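# Place gear and two bearing rings in near-row holders

## Task

In the holder row closest to the robot, put the gear and both bearing rings each into the holder that matches it, lying flat, and then release them.

## Robot and tools

Robot: two arms, left_arm and right_arm, each with a parallel two-finger gripper. All reported poses share one scene frame. Its origin sits on the table top between the arms, +x points out across the table, +z points up, and left_arm is on the +y side. The arm names do not match the left or right side of a camera image. Bases in the scene frame: left_arm at (+0.023, +0.334, 0) m, quat_wxyz (+0.996, 0, 0, +0.093); right_arm at (-0.039, -0.262, 0) m, quat_wxyz (+1.000, 0, 0, -0.013). The fingers point along the gripper's +z axis and close along its y axis. end_effector_position is the point between the pads, roughly 1 cm back from the tips. Printed positions can be somewhat wrong, more so at long reach.

Joint ranges (rad), base to gripper: waist -2.618 to 3.054, shoulder 0.000 to 3.142, elbow 0.000 to 3.142, wrist pitch -1.571 to 1.571, wrist yaw -1.571 to 1.571, wrist roll -2.094 to 2.094.

The command row: 14 numbers, each in [-1, 1]. The first 7 belong to left_arm and the last 7 to right_arm. Both groups must always be present, even if one arm is idle. Each group is dx, dy, dz, rx, ry, rz, opening. dx to rz are an offset from the gripper's measured pose, expressed in the gripper's own axes, not the scene frame. Scale: 1.0 equals 0.6 m of translation or 180 degrees of rotation. rx, ry, rz form a single rotation vector. The opening is absolute, not an offset: +1 is fully open (0.094 m) and -1 is closed.

execute_actions(actions): a list of actions run one after another. Each action is a table of at most 15 rows, one row per control step of 1/30 s. A short table repeats its final row until all 15 steps are used. Every row is an offset from the gripper's pose at the start of that action, not from the previous row. For the first action in a call, that start pose is the last one a result reported. An empty list simply returns the current state and images.

move(target, speed, blocking): drives each gripper in a straight line toward a target given as one 14-number row, like a row above. The offsets are measured from the pose in the latest result that shows one. speed is the top path speed in m/s, from 0.002 to 0.5, default 0.25; turning is limited to twice that value in rad/s. Both arms' paths finish at the same time and last 0.5 to 10 s; a longer path stops early. Paths do not avoid obstacles or the other arm. Grippers lag behind, drift, and can exceed the speed, especially with a nearly straight arm. The opening is sent when the move starts. With blocking=false the result comes back after 0.5 s while the motion continues. Until a result shows the move has ended, call wait or stop before any new action or move. The result adds a move: line. Endings include done, off_target, moving, held and fault. If only one arm is named, the other finished normally. limits=paced means the sent pose was clipped. limits=held means a check blocked some steps, after which the arm may go much faster. The result also lists each gripper's distance from its target.

wait(seconds): 0 to 10. The arms keep their last command, and a running move continues; the wait returns early if that move ends. stop: brakes a running move, which needs some stopping distance; the fingers keep moving. zoom_image(camera, region): an enlarged crop of cam_head_left or cam_head_right (both 504x504). region is [x0, y0, x1, y1] in pixels with the origin at the top-left, at most 504x504. read_manual gives licence text only. finished_scene(scene): ends that scene for good and reports whether the goal was met. The goal must be met and must remain so after the robot holds its last command.

Controller behaviour: at each step the command is clipped to within 70 mm and 16 degrees of the measured pose. Damped IK then favours position over orientation, so far targets need several actions. Arms tend to end up a centimetre or more below the target. To hold a pose, send the correction back toward it in your first call and then zeros, raising the aim if the arm still sags. Hand target lines show what the controller is currently driving toward. A pose unreachable line names an arm whose command was changed or blocked by the clearance check.

Gripping: grip_measured uses the command scale. The last number in Joint positions is the opening in metres. To grip firmly, command about 0.03 below grip_measured; a smaller gap gives a lighter grip. Each pad can push about 50 to 62 N, less on parts under 2 mm thick. Joint torque readings contain offsets and noise.

Avoid dropping or knocking anything off the table, which means failure. Also avoid slamming, pushing hard, and arm-to-arm contact. Fast moves and targets set deep past a contact press harder. Parts may occasionally be tugged or pushed by outside forces. Holding loads heats the motors: at 75 °C a MOTOR HOT warning appears, at 90 °C that arm stops for 10 s, and at 100 °C the arm goes limp and falls. Fault lines report these events. Less robot time and smooth, low-effort motion improve the result.

Each tool is called after ">>>" by a JSON object that holds its "name" and its "arguments".

## Session

I'll start by looking at the scene.

>>> {"name": "execute_actions", "arguments": {"actions": []}}

Scene clock: 0.00 s.
left_arm: end_effector_position=(+0.4991, +0.3872, +0.1915) grip_measured=+1.000 end_effector_quat_wxyz=(+0.209, +0.281, +0.712, +0.609) | right_arm: end_effector_position=(+0.0220, +0.1440, +0.2221) grip_measured=+1.000 end_effector_quat_wxyz=(+0.670, -0.592, +0.388, -0.222)
Joint positions: left_arm=[-0.407  1.83   1.06   0.414 -1.058  1.303  0.094] | right_arm=[ 1.853  1.644  0.723  0.914  1.155 -1.305  0.094]
Joint velocities: left_arm=[ 0.002 -0.012  0.012 -0.007 -0.051 -0.037  0.   ] | right_arm=[-0.012  0.012  0.007  0.037  0.066 -0.095  0.   ]
Joint torques (N m, as the arm reports them, + toward a larger angle): no reading
Hand target (left_arm): +0.499, +0.388, +0.202; +0.219, +0.268, +0.712, +0.611
Hand target (right_arm): +0.022, +0.144, +0.226; +0.674, -0.587, +0.393, -0.216

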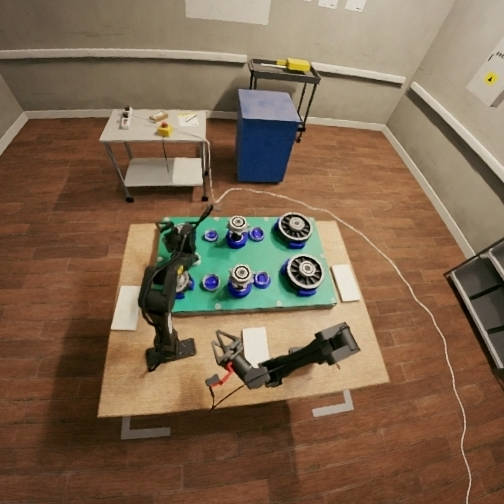

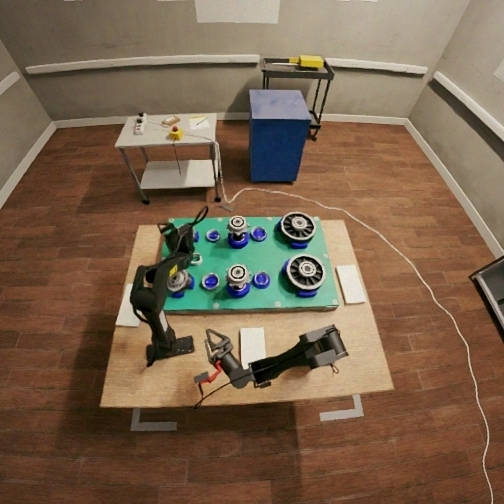

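>>> {"name": "zoom_image", "arguments": {"camera": "cam_head_left", "region": [100, 200, 400, 420]}}

>>> {"name": "zoom_image", "arguments": {"camera": "cam_head_right", "region": [100, 200, 400, 420]}}

Region (100, 200, 400, 420) of cam_head_left's 504x504 image, scaled by 1.680, with more detail than that image has; it fills the top 370 rows of this view, and the rest is white.

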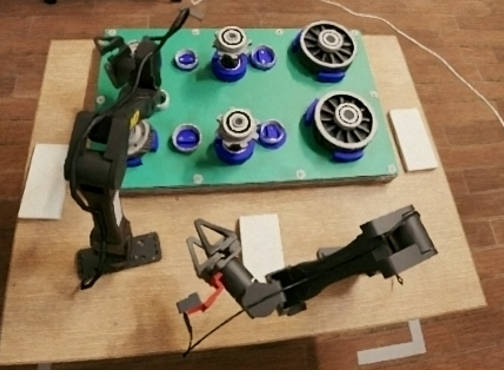

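Region (100, 200, 400, 420) of cam_head_right's 504x504 image, scaled by 1.680, with more detail than that image has; it fills the top 370 rows of this view, and the rest is white.

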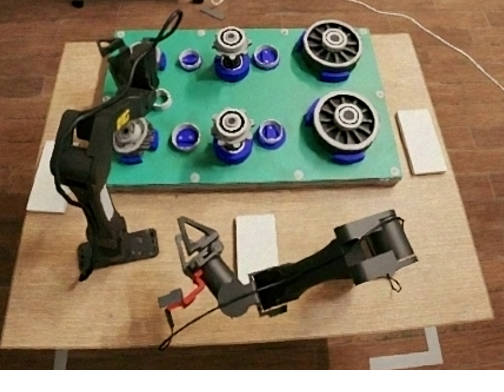

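>>> {"name": "zoom_image", "arguments": {"camera": "cam_head_right", "region": [150, 210, 280, 320]}}

>>> {"name": "zoom_image", "arguments": {"camera": "cam_head_left", "region": [150, 210, 280, 320]}}

Region (150, 210, 280, 320) of cam_head_right's 504x504 image, scaled by 3.877, with more detail than that image has; it fills the top 426 rows of this view, and the rest is white.

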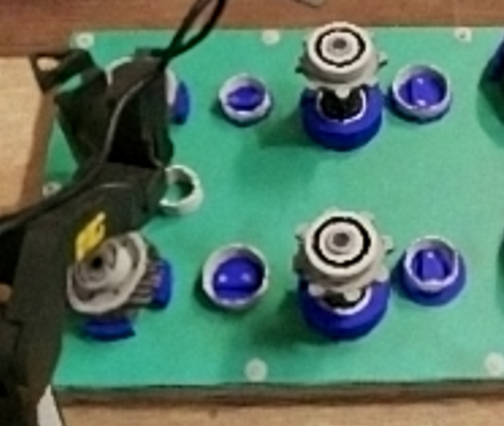

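Region (150, 210, 280, 320) of cam_head_left's 504x504 image, scaled by 3.877, with more detail than that image has; it fills the top 426 rows of this view, and the rest is white.

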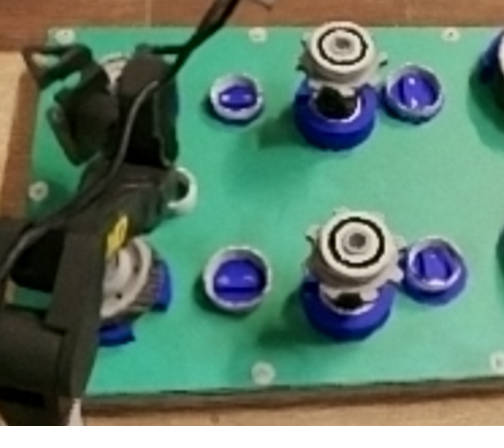

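>>> {"name": "move", "arguments": {"target": [0.6145, -0.1257, -0.1567, 0.430, 0.1475, -0.198, 1, 0, 0, 0, 0, 0, 0, 1], "speed": 0.3}}

Scene clock: 72.93 s.
left_arm: end_effector_position=(+0.1494, +0.5473, +0.1452) grip_measured=+1.000 end_effector_quat_wxyz=(-0.018, -0.002, +1.000, +0.001) | right_arm: end_effector_position=(+0.0220, +0.1440, +0.2221) grip_measured=+1.000 end_effector_quat_wxyz=(+0.670, -0.592, +0.388, -0.222)
Joint positions: left_arm=[ 0.822  1.498  1.304 -1.395 -0.032  1.004  0.094] | right_arm=[ 1.853  1.644  0.723  0.914  1.155 -1.305  0.094]
Joint velocities: left_arm=[-0.012 -0.012 -0.002  0.007  0.051 -0.007  0.   ] | right_arm=[-0.007 -0.007  0.007  0.007  0.037 -0.051  0.   ]
Joint torques (N m, as the arm reports them, + toward a larger angle): left_arm=[ 0.46 -4.28  8.12 -0.16  0.11 -0.1 ] | right_arm=[-0.04 -7.62  5.29  1.77 -0.03  0.03]
Hand target (left_arm): +0.151, +0.549, +0.152; -0.011, -0.001, +1.000, +0.002
Hand target (right_arm): +0.022, +0.144, +0.222; +0.670, -0.592, +0.388, -0.222
Off the commanded pose (left_arm): 0.005 m, 2 deg.
Off the commanded pose (right_arm): 0.000 m, 0 deg.
move: done

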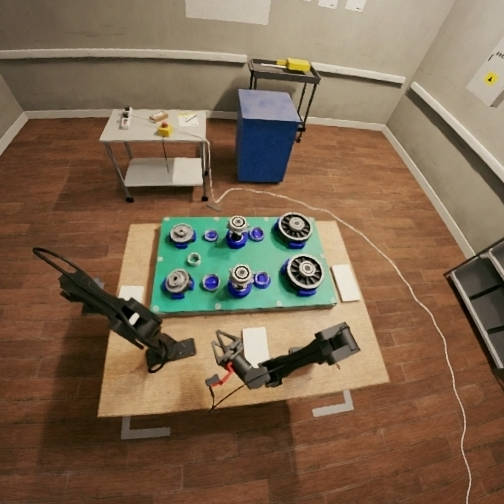

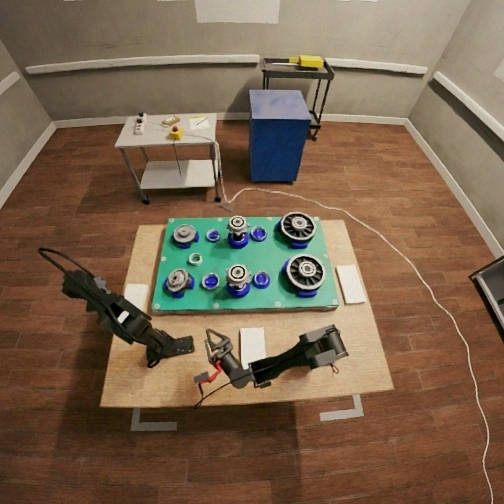

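>>> {"name": "zoom_image", "arguments": {"camera": "cam_head_left", "region": [150, 210, 280, 320]}}

>>> {"name": "zoom_image", "arguments": {"camera": "cam_head_right", "region": [150, 210, 280, 320]}}

Region (150, 210, 280, 320) of cam_head_left's 504x504 image, scaled by 3.877, with more detail than that image has; it fills the top 426 rows of this view, and the rest is white.

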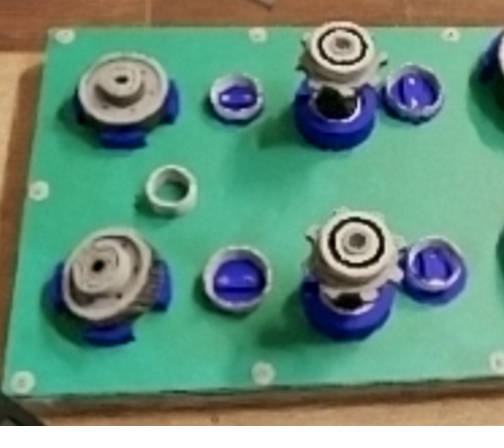

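Region (150, 210, 280, 320) of cam_head_right's 504x504 image, scaled by 3.877, with more detail than that image has; it fills the top 426 rows of this view, and the rest is white.

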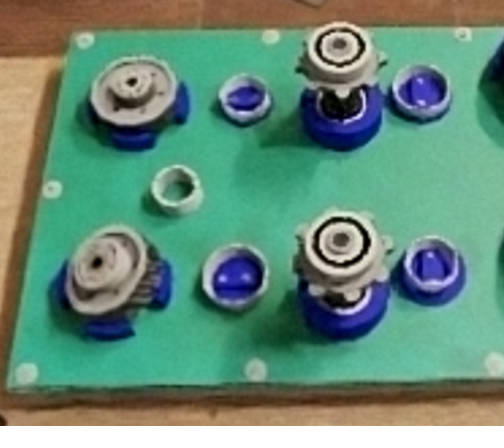

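>>> {"name": "zoom_image", "arguments": {"camera": "cam_head_left", "region": [158, 262, 228, 304]}}

>>> {"name": "zoom_image", "arguments": {"camera": "cam_head_right", "region": [158, 262, 228, 304]}}

>>> {"name": "zoom_image", "arguments": {"camera": "cam_head_left", "region": [220, 260, 280, 300]}}

>>> {"name": "zoom_image", "arguments": {"camera": "cam_head_right", "region": [220, 260, 280, 300]}}

>>> {"name": "zoom_image", "arguments": {"camera": "cam_head_left", "region": [160, 215, 270, 270]}}

Region (158, 262, 228, 304) of cam_head_left's 504x504 image, scaled by 7.200, with more detail than that image has; it fills the top 302 rows of this view, and the rest is white.

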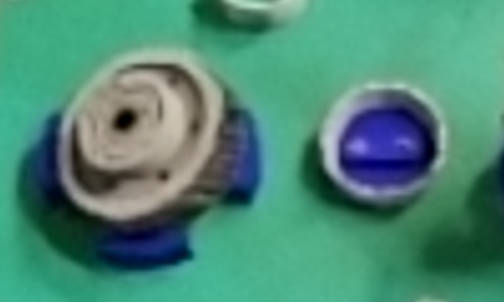

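Region (158, 262, 228, 304) of cam_head_right's 504x504 image, scaled by 7.200, with more detail than that image has; it fills the top 302 rows of this view, and the rest is white.

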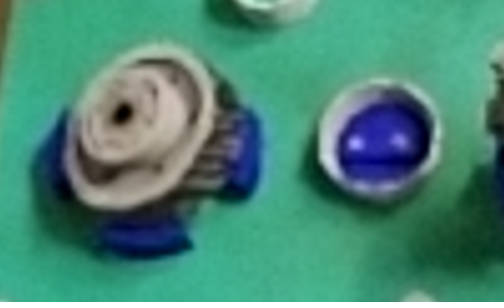

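Region (220, 260, 280, 300) of cam_head_left's 504x504 image, scaled by 8.400, with more detail than that image has.

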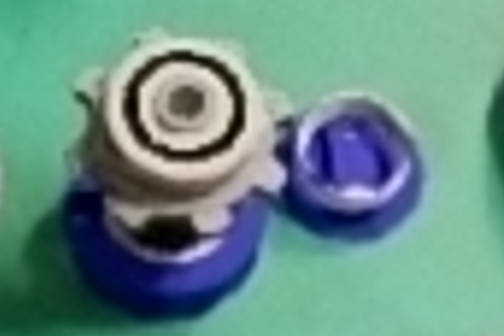

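Region (220, 260, 280, 300) of cam_head_right's 504x504 image, scaled by 8.400, with more detail than that image has.

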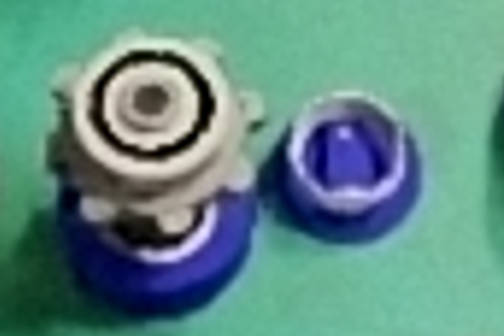

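Region (160, 215, 270, 270) of cam_head_left's 504x504 image, scaled by 4.582, with more detail than that image has.

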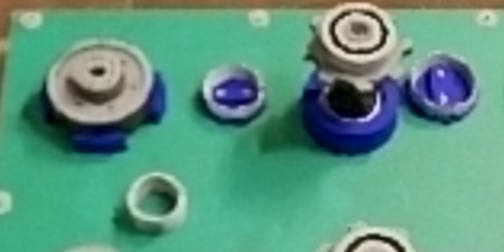

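>>> {"name": "zoom_image", "arguments": {"camera": "cam_head_left", "region": [30, 240, 210, 390]}}

>>> {"name": "zoom_image", "arguments": {"camera": "cam_head_left", "region": [190, 310, 370, 420]}}

>>> {"name": "zoom_image", "arguments": {"camera": "cam_head_right", "region": [190, 310, 370, 420]}}

Region (30, 240, 210, 390) of cam_head_left's 504x504 image, scaled by 2.800, with more detail than that image has.

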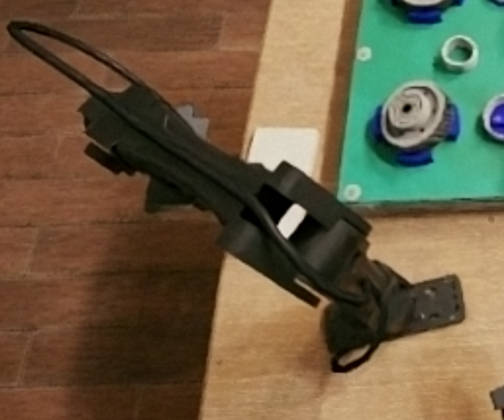

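Region (190, 310, 370, 420) of cam_head_left's 504x504 image, scaled by 2.800, with more detail than that image has.

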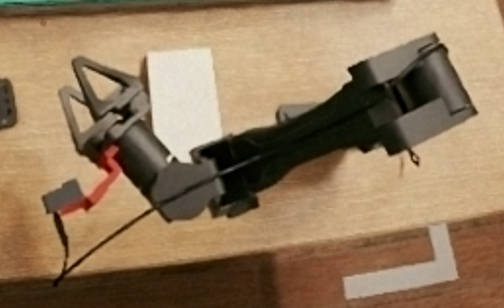

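Region (190, 310, 370, 420) of cam_head_right's 504x504 image, scaled by 2.800, with more detail than that image has.

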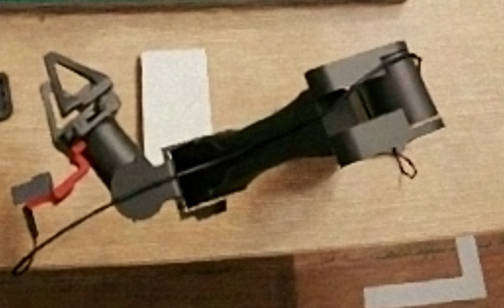

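>>> {"name": "zoom_image", "arguments": {"camera": "cam_head_left", "region": [80, 200, 260, 440]}}

>>> {"name": "zoom_image", "arguments": {"camera": "cam_head_left", "region": [240, 200, 420, 440]}}

Region (80, 200, 260, 440) of cam_head_left's 504x504 image, scaled by 2.100, with more detail than that image has; it fills the left 378 columns of this view, and the rest is white.

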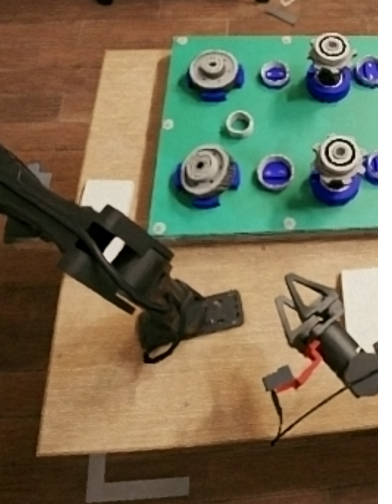

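Region (240, 200, 420, 440) of cam_head_left's 504x504 image, scaled by 2.100, with more detail than that image has; it fills the left 378 columns of this view, and the rest is white.

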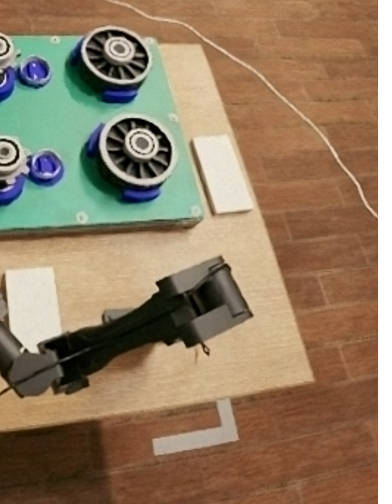

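>>> {"name": "zoom_image", "arguments": {"camera": "cam_head_right", "region": [80, 200, 260, 440]}}

>>> {"name": "zoom_image", "arguments": {"camera": "cam_head_right", "region": [240, 200, 420, 440]}}

Region (80, 200, 260, 440) of cam_head_right's 504x504 image, scaled by 2.100, with more detail than that image has; it fills the left 378 columns of this view, and the rest is white.

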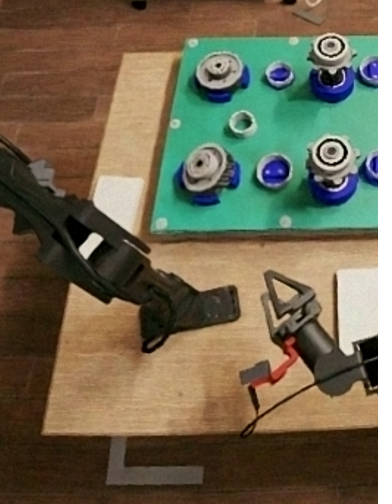

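Region (240, 200, 420, 440) of cam_head_right's 504x504 image, scaled by 2.100, with more detail than that image has; it fills the left 378 columns of this view, and the rest is white.

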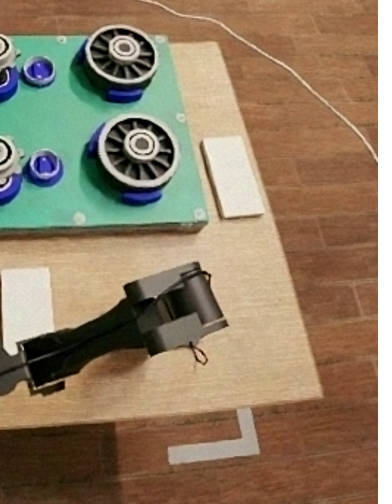

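>>> {"name": "zoom_image", "arguments": {"camera": "cam_head_left", "region": [310, 285, 350, 320]}}

>>> {"name": "zoom_image", "arguments": {"camera": "cam_head_right", "region": [140, 290, 180, 325]}}

Region (310, 285, 350, 320) of cam_head_left's 504x504 image, scaled by 12.600, with more detail than that image has; it fills the top 441 rows of this view, and the rest is white.

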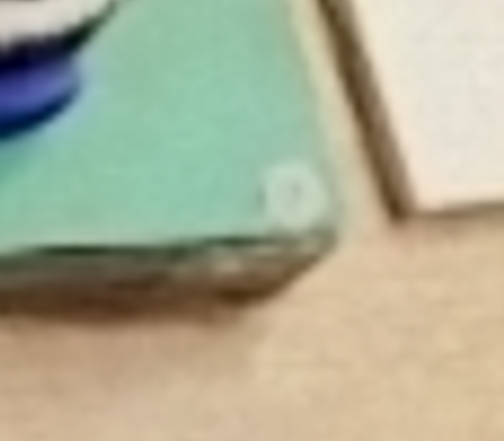

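Region (140, 290, 180, 325) of cam_head_right's 504x504 image, scaled by 12.600, with more detail than that image has; it fills the top 441 rows of this view, and the rest is white.

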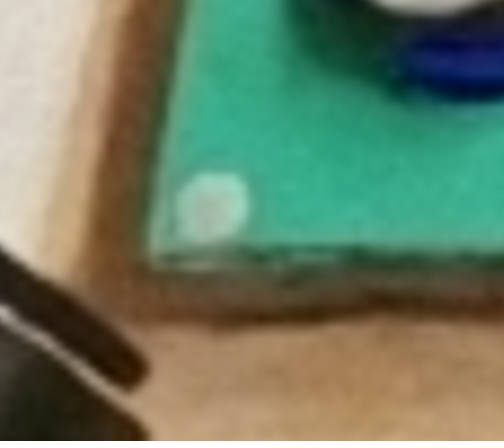

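>>> {"name": "zoom_image", "arguments": {"camera": "cam_head_left", "region": [160, 264, 198, 302]}}

>>> {"name": "zoom_image", "arguments": {"camera": "cam_head_right", "region": [160, 262, 198, 300]}}

>>> {"name": "zoom_image", "arguments": {"camera": "cam_head_left", "region": [164, 218, 202, 256]}}

Region (160, 264, 198, 302) of cam_head_left's 504x504 image, scaled by 13.263, with more detail than that image has.

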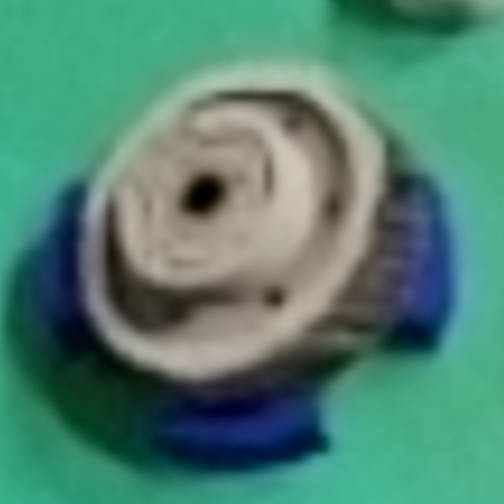

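Region (160, 262, 198, 300) of cam_head_right's 504x504 image, scaled by 13.263, with more detail than that image has.

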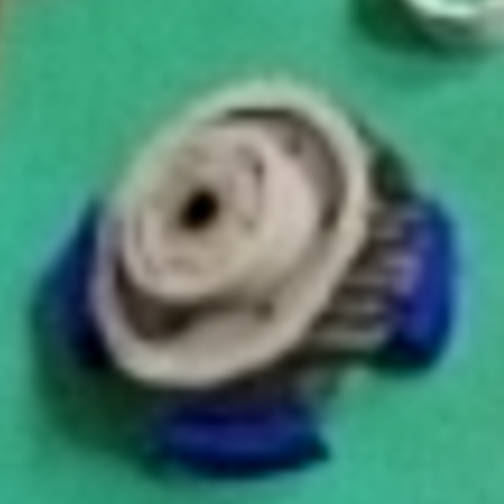

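Region (164, 218, 202, 256) of cam_head_left's 504x504 image, scaled by 13.263, with more detail than that image has.

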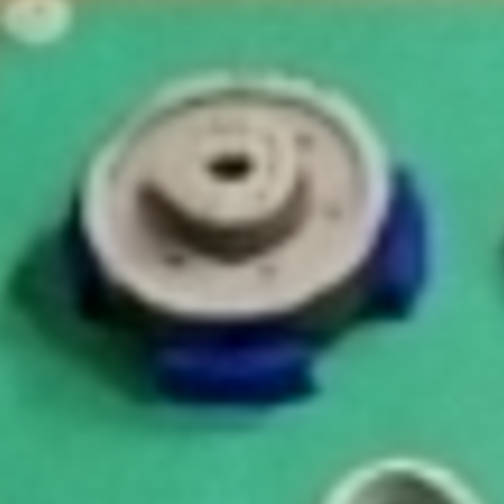

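>>> {"name": "move", "arguments": {"target": [-0.2447, -0.3772, -0.0917, 0.117, -0.0115, 0, 0.5, 0.4582, -0.0322, -0.0853, -0.2596, 0.4816, 0.3997, 1], "speed": 0.35}}

Scene clock: 196.60 s.
left_arm: end_effector_position=(+0.2896, +0.3276, +0.1897) grip_measured=+0.502 end_effector_quat_wxyz=(-0.000, -0.008, +0.985, -0.170) | right_arm: end_effector_position=(+0.1492, -0.1005, +0.1656) grip_measured=+1.000 end_effector_quat_wxyz=(+0.000, -0.170, +0.985, -0.006)
Joint positions: left_arm=[ 0.008  1.603  1.543 -1.577  0.336  0.19   0.071] | right_arm=[ 0.74   1.494  1.382 -1.464  0.011  0.372  0.094]
Joint velocities: left_arm=[ 0.002 -0.002 -0.007 -0.037  0.007 -0.11   0.   ] | right_arm=[-0.017 -0.002  0.007 -0.007 -0.007 -0.007  0.   ]
Joint torques (N m, as the arm reports them, + toward a larger angle): left_arm=[-0.64 -4.81  7.82 -0.2   0.28 -0.11] | right_arm=[-0.22 -5.32  7.02  0.12 -0.11 -0.08]
Hand target (left_arm): +0.293, +0.324, +0.196; +0.007, -0.006, +0.984, -0.175
Hand target (right_arm): +0.150, -0.099, +0.170; -0.002, -0.174, +0.985, -0.002
Off the commanded pose (left_arm): 0.012 m, 1 deg.
Off the commanded pose (right_arm): 0.005 m, 1 deg.
joint sent to its limit (left arm) — the command would take joint 4 (wrist pitch) past its lower limit, so that joint was sent only as far as its limit.
move: off_target (left_arm); limits=paced

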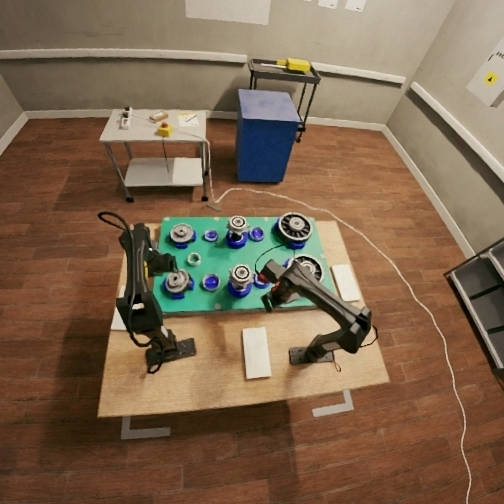

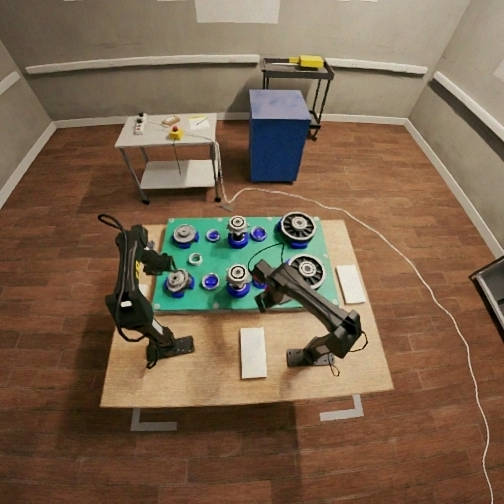

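>>> {"name": "zoom_image", "arguments": {"camera": "cam_head_left", "region": [130, 240, 210, 305]}}

>>> {"name": "zoom_image", "arguments": {"camera": "cam_head_right", "region": [130, 240, 210, 305]}}

>>> {"name": "zoom_image", "arguments": {"camera": "cam_head_left", "region": [230, 250, 340, 380]}}

Region (130, 240, 210, 305) of cam_head_left's 504x504 image, scaled by 6.300, with more detail than that image has; it fills the top 410 rows of this view, and the rest is white.

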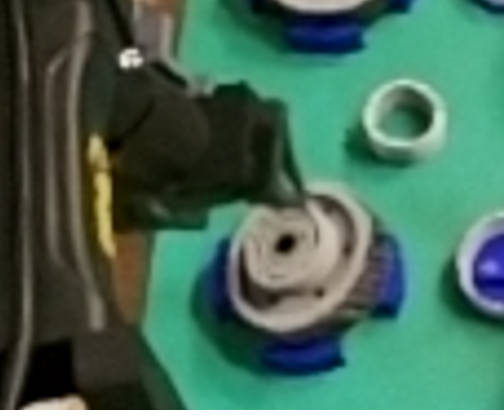

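Region (130, 240, 210, 305) of cam_head_right's 504x504 image, scaled by 6.300, with more detail than that image has; it fills the top 410 rows of this view, and the rest is white.

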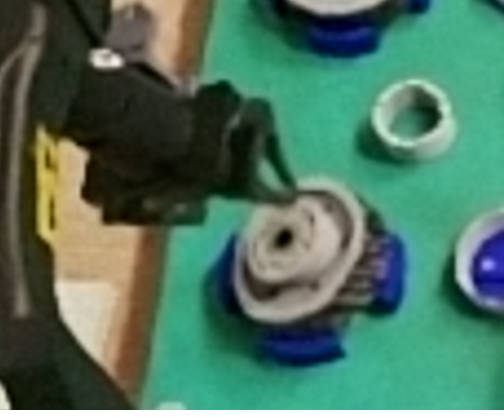

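Region (230, 250, 340, 380) of cam_head_left's 504x504 image, scaled by 3.877, with more detail than that image has; it fills the left 426 columns of this view, and the rest is white.

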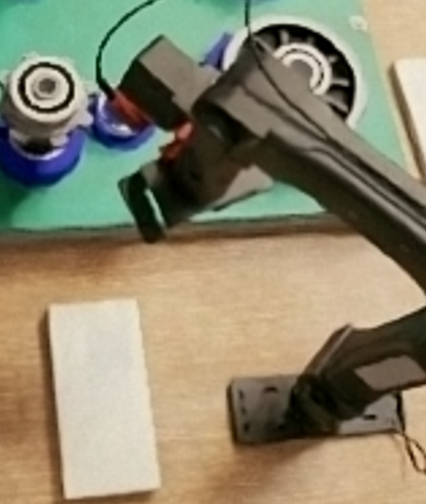

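>>> {"name": "move", "arguments": {"target": [0, 0, 0.072, 0, 0, 0, 0.5, -0.043, -0.032, -0.0073, 0, 0, 0.498, 1], "speed": 0.4}}

>>> {"name": "zoom_image", "arguments": {"camera": "cam_head_left", "region": [140, 250, 200, 305]}}

>>> {"name": "zoom_image", "arguments": {"camera": "cam_head_right", "region": [140, 250, 200, 305]}}

Scene clock: 227.70 s.
left_arm: end_effector_position=(+0.2897, +0.3156, +0.1445) grip_measured=+0.502 end_effector_quat_wxyz=(-0.016, -0.013, +0.985, -0.171) | right_arm: end_effector_position=(+0.1761, -0.1088, +0.1671) grip_measured=+1.000 end_effector_quat_wxyz=(+0.001, +0.566, +0.825, -0.002)
Joint positions: left_arm=[-0.037  1.603  1.361 -1.41   0.336  0.137  0.071] | right_arm=[ 0.645  1.554  1.445 -1.465  0.004  1.821  0.094]
Joint velocities: left_arm=[-0.012 -0.012 -0.017 -0.022 -0.037  0.007  0.   ] | right_arm=[ 0.002 -0.012 -0.007 -0.022 -0.007 -0.095  0.   ]
Joint torques (N m, as the arm reports them, + toward a larger angle): left_arm=[-0.89 -6.84  4.94  0.05  0.25 -0.11] | right_arm=[-0.3  -5.49  6.91  0.15  0.06  0.16]
Hand target (left_arm): +0.290, +0.313, +0.149; +0.000, -0.008, +0.985, -0.170
Hand target (right_arm): +0.180, -0.110, +0.170; +0.004, +0.574, +0.819, -0.004
Off the commanded pose (left_arm): 0.005 m, 2 deg.
Off the commanded pose (right_arm): 0.005 m, 1 deg.
move: done

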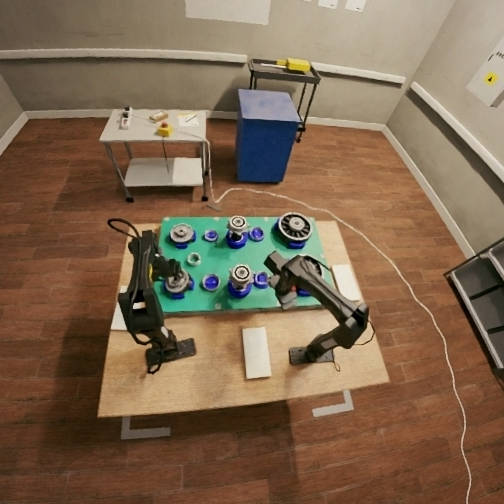

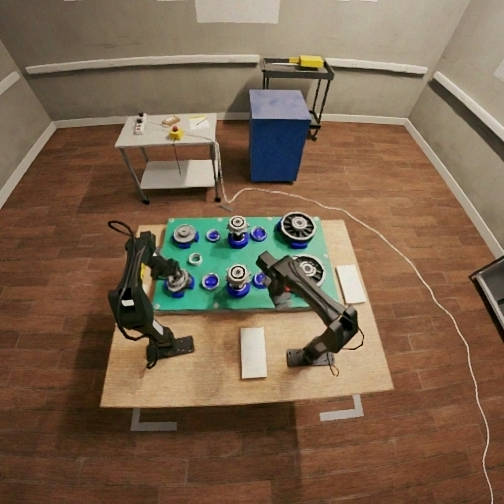

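Region (140, 250, 200, 305) of cam_head_left's 504x504 image, scaled by 8.400, with more detail than that image has; it fills the top 462 rows of this view, and the rest is white.

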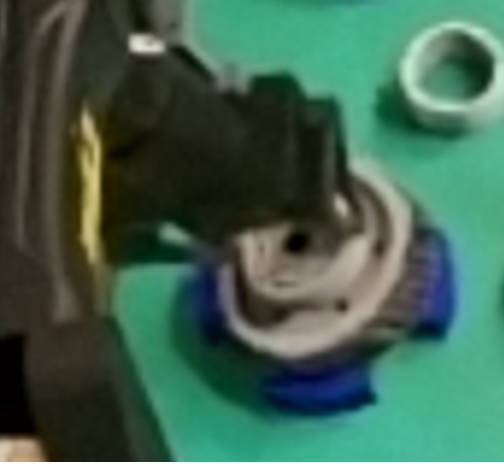

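Region (140, 250, 200, 305) of cam_head_right's 504x504 image, scaled by 8.400, with more detail than that image has; it fills the top 462 rows of this view, and the rest is white.

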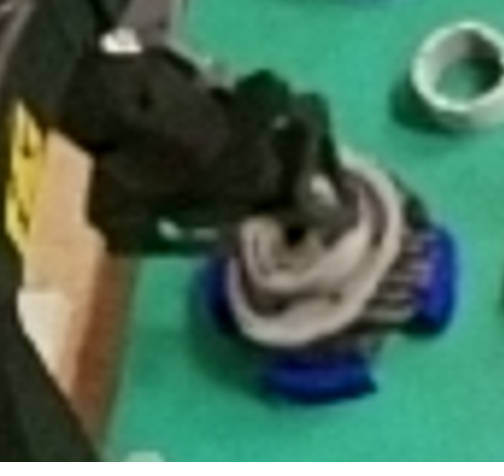

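>>> {"name": "move", "arguments": {"target": [0, -0.003, 0.025, 0, -0.008, 0, 0.5, -0.0254, 0.2097, -0.0083, 0, 0, 0, 1], "speed": 0.15}}

>>> {"name": "zoom_image", "arguments": {"camera": "cam_head_left", "region": [140, 250, 200, 305]}}

>>> {"name": "zoom_image", "arguments": {"camera": "cam_head_left", "region": [225, 240, 305, 305]}}

>>> {"name": "zoom_image", "arguments": {"camera": "cam_head_right", "region": [225, 240, 305, 305]}}

Scene clock: 237.33 s.
left_arm: end_effector_position=(+0.2883, +0.3118, +0.1258) grip_measured=+0.502 end_effector_quat_wxyz=(-0.020, -0.021, +0.985, -0.171) | right_arm: end_effector_position=(+0.2989, -0.0737, +0.1677) grip_measured=+1.000 end_effector_quat_wxyz=(+0.006, +0.568, +0.823, +0.011)
Joint positions: left_arm=[-0.05   1.603  1.287 -1.337  0.336  0.108  0.071] | right_arm=[ 0.533  2.026  2.027 -1.547  0.     1.715  0.094]
Joint velocities: left_arm=[-0.002  0.007 -0.017 -0.022 -0.066  0.051  0.001] | right_arm=[ 0.022 -0.012 -0.007  0.022 -0.081 -0.022  0.   ]
Joint torques (N m, as the arm reports them, + toward a larger angle): left_arm=[-0.74 -6.92  4.94 -0.05  0.26 -0.08] | right_arm=[ -0.36 -11.01   6.8    0.1    0.02  -0.14]
Hand target (left_arm): +0.290, +0.309, +0.131; -0.003, -0.015, +0.985, -0.171
Hand target (right_arm): +0.299, -0.077, +0.172; +0.006, +0.566, +0.825, +0.008
Off the commanded pose (left_arm): 0.006 m, 2 deg.
Off the commanded pose (right_arm): 0.006 m, 2 deg.
joint sent to its limit (right arm) — the command would take joint 4 (wrist pitch) past its lower limit, so that joint was sent only as far as its limit.
move: done

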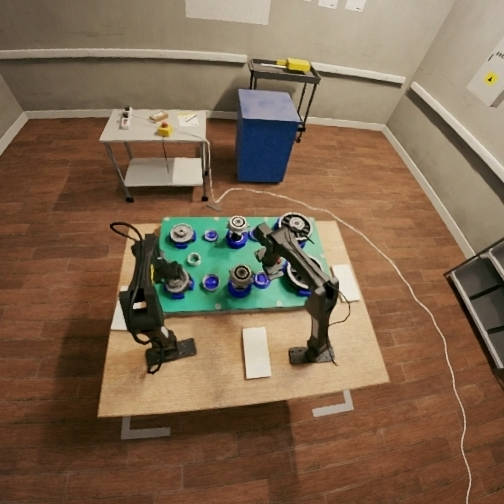

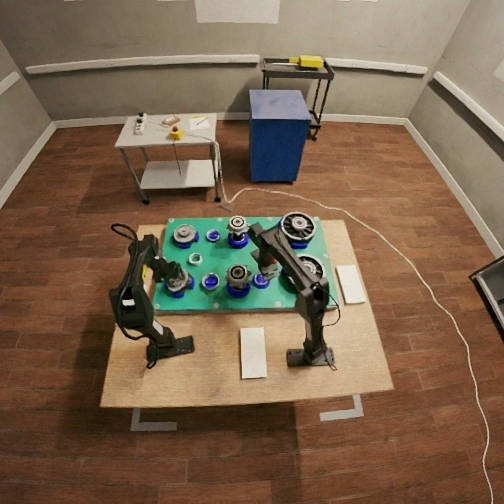

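Region (140, 250, 200, 305) of cam_head_left's 504x504 image, scaled by 8.400, with more detail than that image has; it fills the top 462 rows of this view, and the rest is white.

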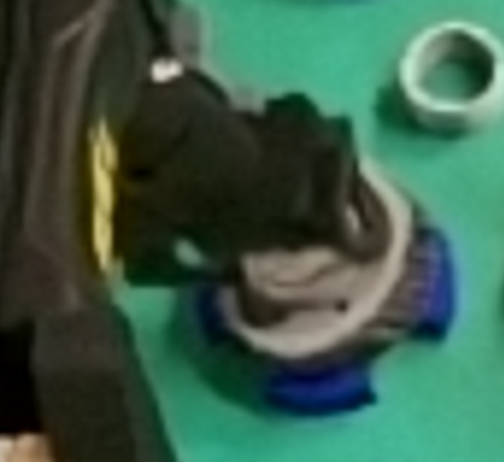

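Region (225, 240, 305, 305) of cam_head_left's 504x504 image, scaled by 6.300, with more detail than that image has; it fills the top 410 rows of this view, and the rest is white.

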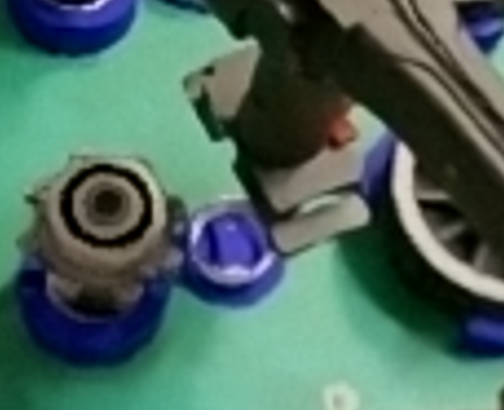

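Region (225, 240, 305, 305) of cam_head_right's 504x504 image, scaled by 6.300, with more detail than that image has; it fills the top 410 rows of this view, and the rest is white.

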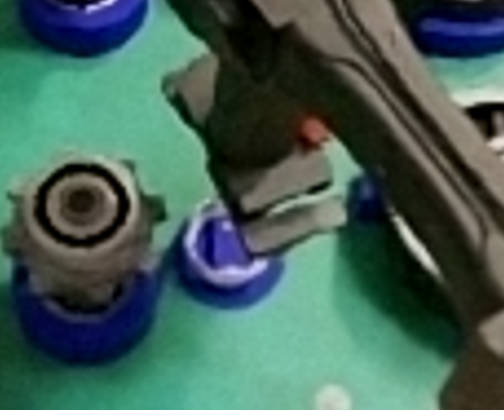

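>>> {"name": "move", "arguments": {"target": [0, -0.003, -0.004, 0, 0, 0, 0.17, 0, 0, 0.075, 0, 0, 0, 1], "speed": 0.1}}

>>> {"name": "zoom_image", "arguments": {"camera": "cam_head_left", "region": [140, 250, 200, 305]}}

>>> {"name": "zoom_image", "arguments": {"camera": "cam_head_left", "region": [225, 240, 305, 305]}}

>>> {"name": "zoom_image", "arguments": {"camera": "cam_head_right", "region": [225, 240, 305, 305]}}

Scene clock: 250.07 s.
left_arm: end_effector_position=(+0.2885, +0.3111, +0.1260) grip_measured=+0.238 end_effector_quat_wxyz=(-0.020, -0.021, +0.985, -0.173) | right_arm: end_effector_position=(+0.2996, -0.0729, +0.1172) grip_measured=+1.000 end_effector_quat_wxyz=(-0.001, +0.568, +0.823, +0.001)
Joint positions: left_arm=[-0.051  1.603  1.287 -1.337  0.34   0.108  0.058] | right_arm=[ 0.533  2.026  1.825 -1.369 -0.002  1.714  0.094]
Joint velocities: left_arm=[ 0.002  0.002 -0.002 -0.007  0.007 -0.022 -0.   ] | right_arm=[ 0.012 -0.002 -0.002  0.051 -0.066 -0.037  0.   ]
Joint torques (N m, as the arm reports them, + toward a larger angle): left_arm=[-0.36 -5.35  6.49 -0.25  0.18 -0.03] | right_arm=[  0.02 -13.33   4.16   0.41   0.     0.05]
Hand target (left_arm): +0.288, +0.311, +0.129; -0.020, -0.021, +0.985, -0.171
Hand target (right_arm): +0.300, -0.073, +0.123; +0.006, +0.568, +0.823, +0.011
Off the commanded pose (left_arm): 0.003 m, 0 deg.
Off the commanded pose (right_arm): 0.006 m, 1 deg.
move: done

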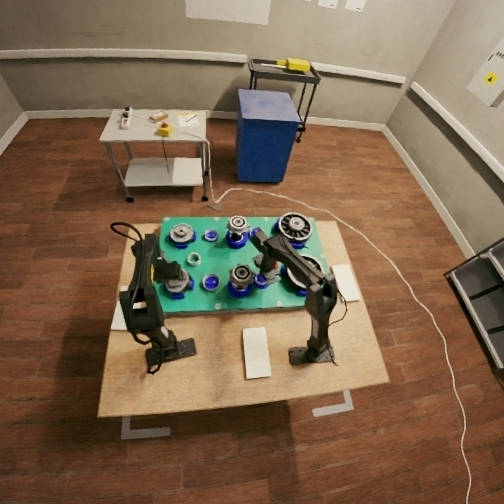

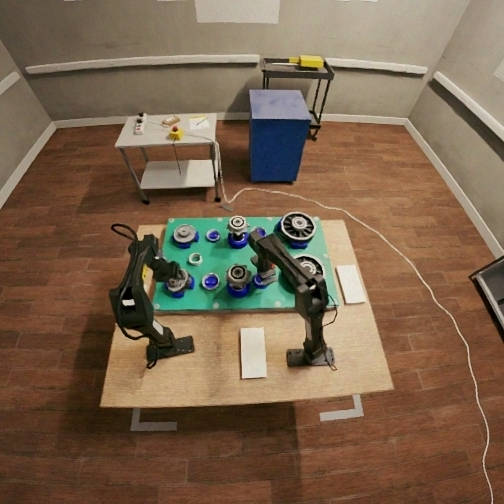

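Region (140, 250, 200, 305) of cam_head_left's 504x504 image, scaled by 8.400, with more detail than that image has; it fills the top 462 rows of this view, and the rest is white.

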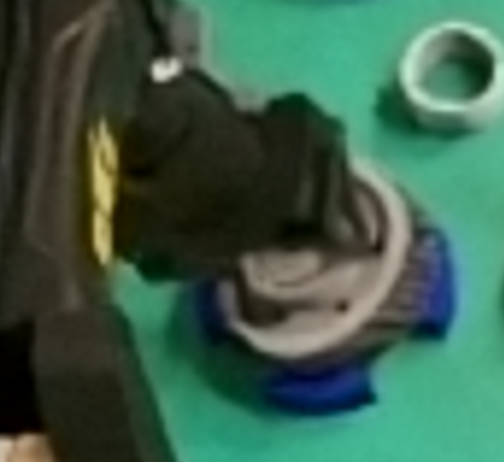

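Region (225, 240, 305, 305) of cam_head_left's 504x504 image, scaled by 6.300, with more detail than that image has; it fills the top 410 rows of this view, and the rest is white.

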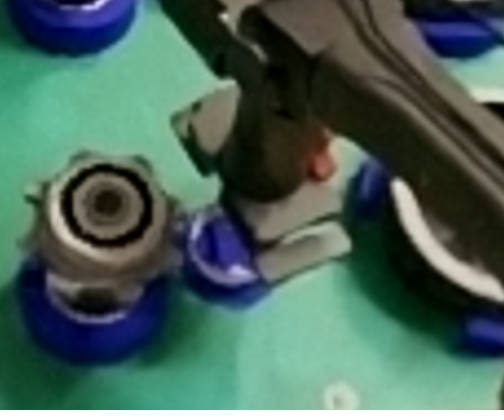

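Region (225, 240, 305, 305) of cam_head_right's 504x504 image, scaled by 6.300, with more detail than that image has; it fills the top 410 rows of this view, and the rest is white.

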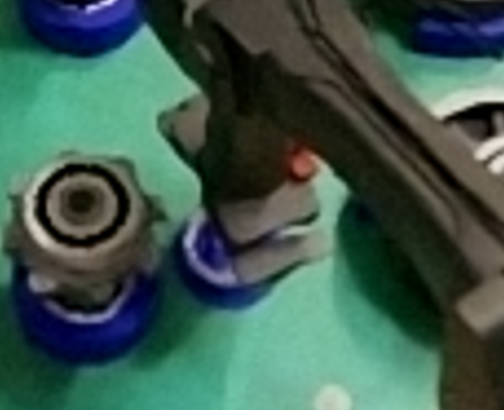

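>>> {"name": "move", "arguments": {"target": [0.004, -0.029, -0.052, -0.1107, -0.0128, 0.0134, 0.19, 0, 0, 0.032, 0, 0, 0, 1], "speed": 0.1}}

>>> {"name": "zoom_image", "arguments": {"camera": "cam_head_left", "region": [140, 250, 200, 305]}}

>>> {"name": "zoom_image", "arguments": {"camera": "cam_head_right", "region": [140, 250, 200, 305]}}

>>> {"name": "zoom_image", "arguments": {"camera": "cam_head_left", "region": [225, 240, 305, 305]}}

Scene clock: 267.13 s.
left_arm: end_effector_position=(+0.2889, +0.3060, +0.1311) grip_measured=+0.237 end_effector_quat_wxyz=(-0.020, -0.002, +1.000, -0.006) | right_arm: end_effector_position=(+0.2995, -0.0726, +0.1016) grip_measured=+1.000 end_effector_quat_wxyz=(-0.001, +0.568, +0.823, +0.001)
Joint positions: left_arm=[-0.284  1.591  1.339 -1.358  0.016 -0.1    0.058] | right_arm=[ 0.533  2.026  1.764 -1.307 -0.003  1.714  0.094]
Joint velocities: left_arm=[-0.012  0.002  0.007 -0.051  0.022 -0.037 -0.001] | right_arm=[ 0.007  0.002 -0.002 -0.007  0.022  0.007  0.   ]
Joint torques (N m, as the arm reports them, + toward a larger angle): left_arm=[-0.74 -8.55 11.42 -0.74 -0.1  -0.1 ] | right_arm=[  0.03 -11.62   4.56   0.47   0.02   0.05]
Hand target (left_arm): +0.287, +0.307, +0.160; +0.006, -0.001, +1.000, +0.001
Hand target (right_arm): +0.299, -0.073, +0.098; -0.001, +0.568, +0.823, +0.000
Off the commanded pose (left_arm): 0.030 m, 3 deg.
Off the commanded pose (right_arm): 0.004 m, 0 deg.
move: off_target (left_arm)

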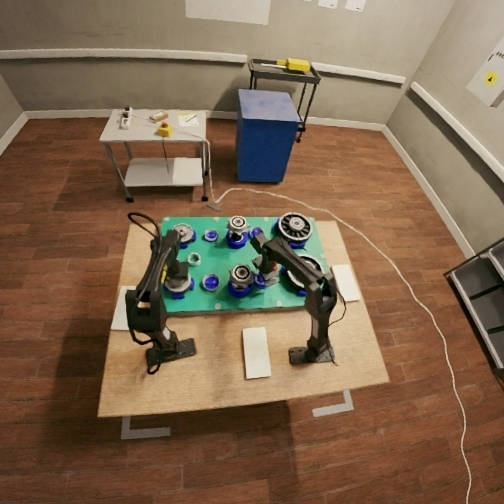

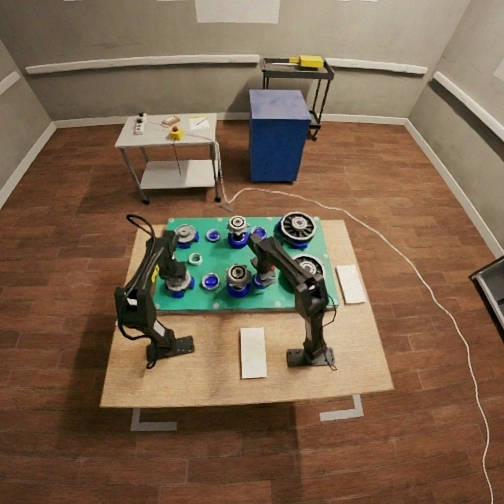

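Region (140, 250, 200, 305) of cam_head_left's 504x504 image, scaled by 8.400, with more detail than that image has; it fills the top 462 rows of this view, and the rest is white.

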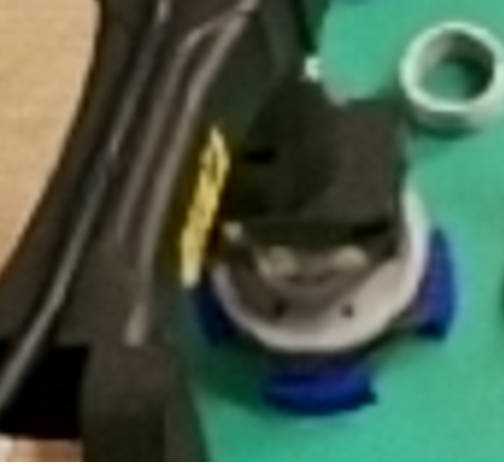

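Region (140, 250, 200, 305) of cam_head_right's 504x504 image, scaled by 8.400, with more detail than that image has; it fills the top 462 rows of this view, and the rest is white.

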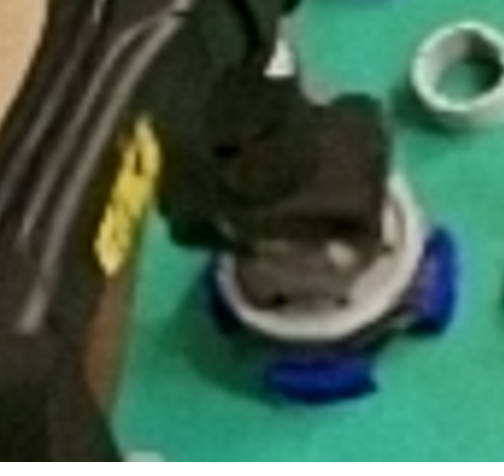

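Region (225, 240, 305, 305) of cam_head_left's 504x504 image, scaled by 6.300, with more detail than that image has; it fills the top 410 rows of this view, and the rest is white.

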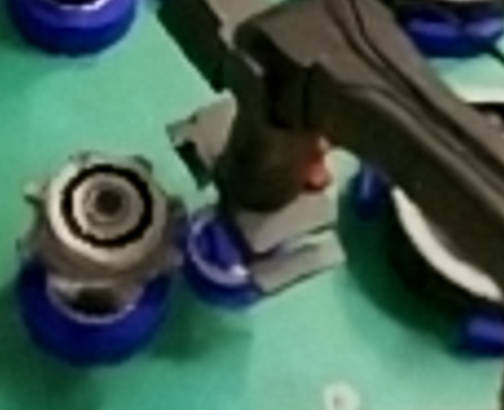

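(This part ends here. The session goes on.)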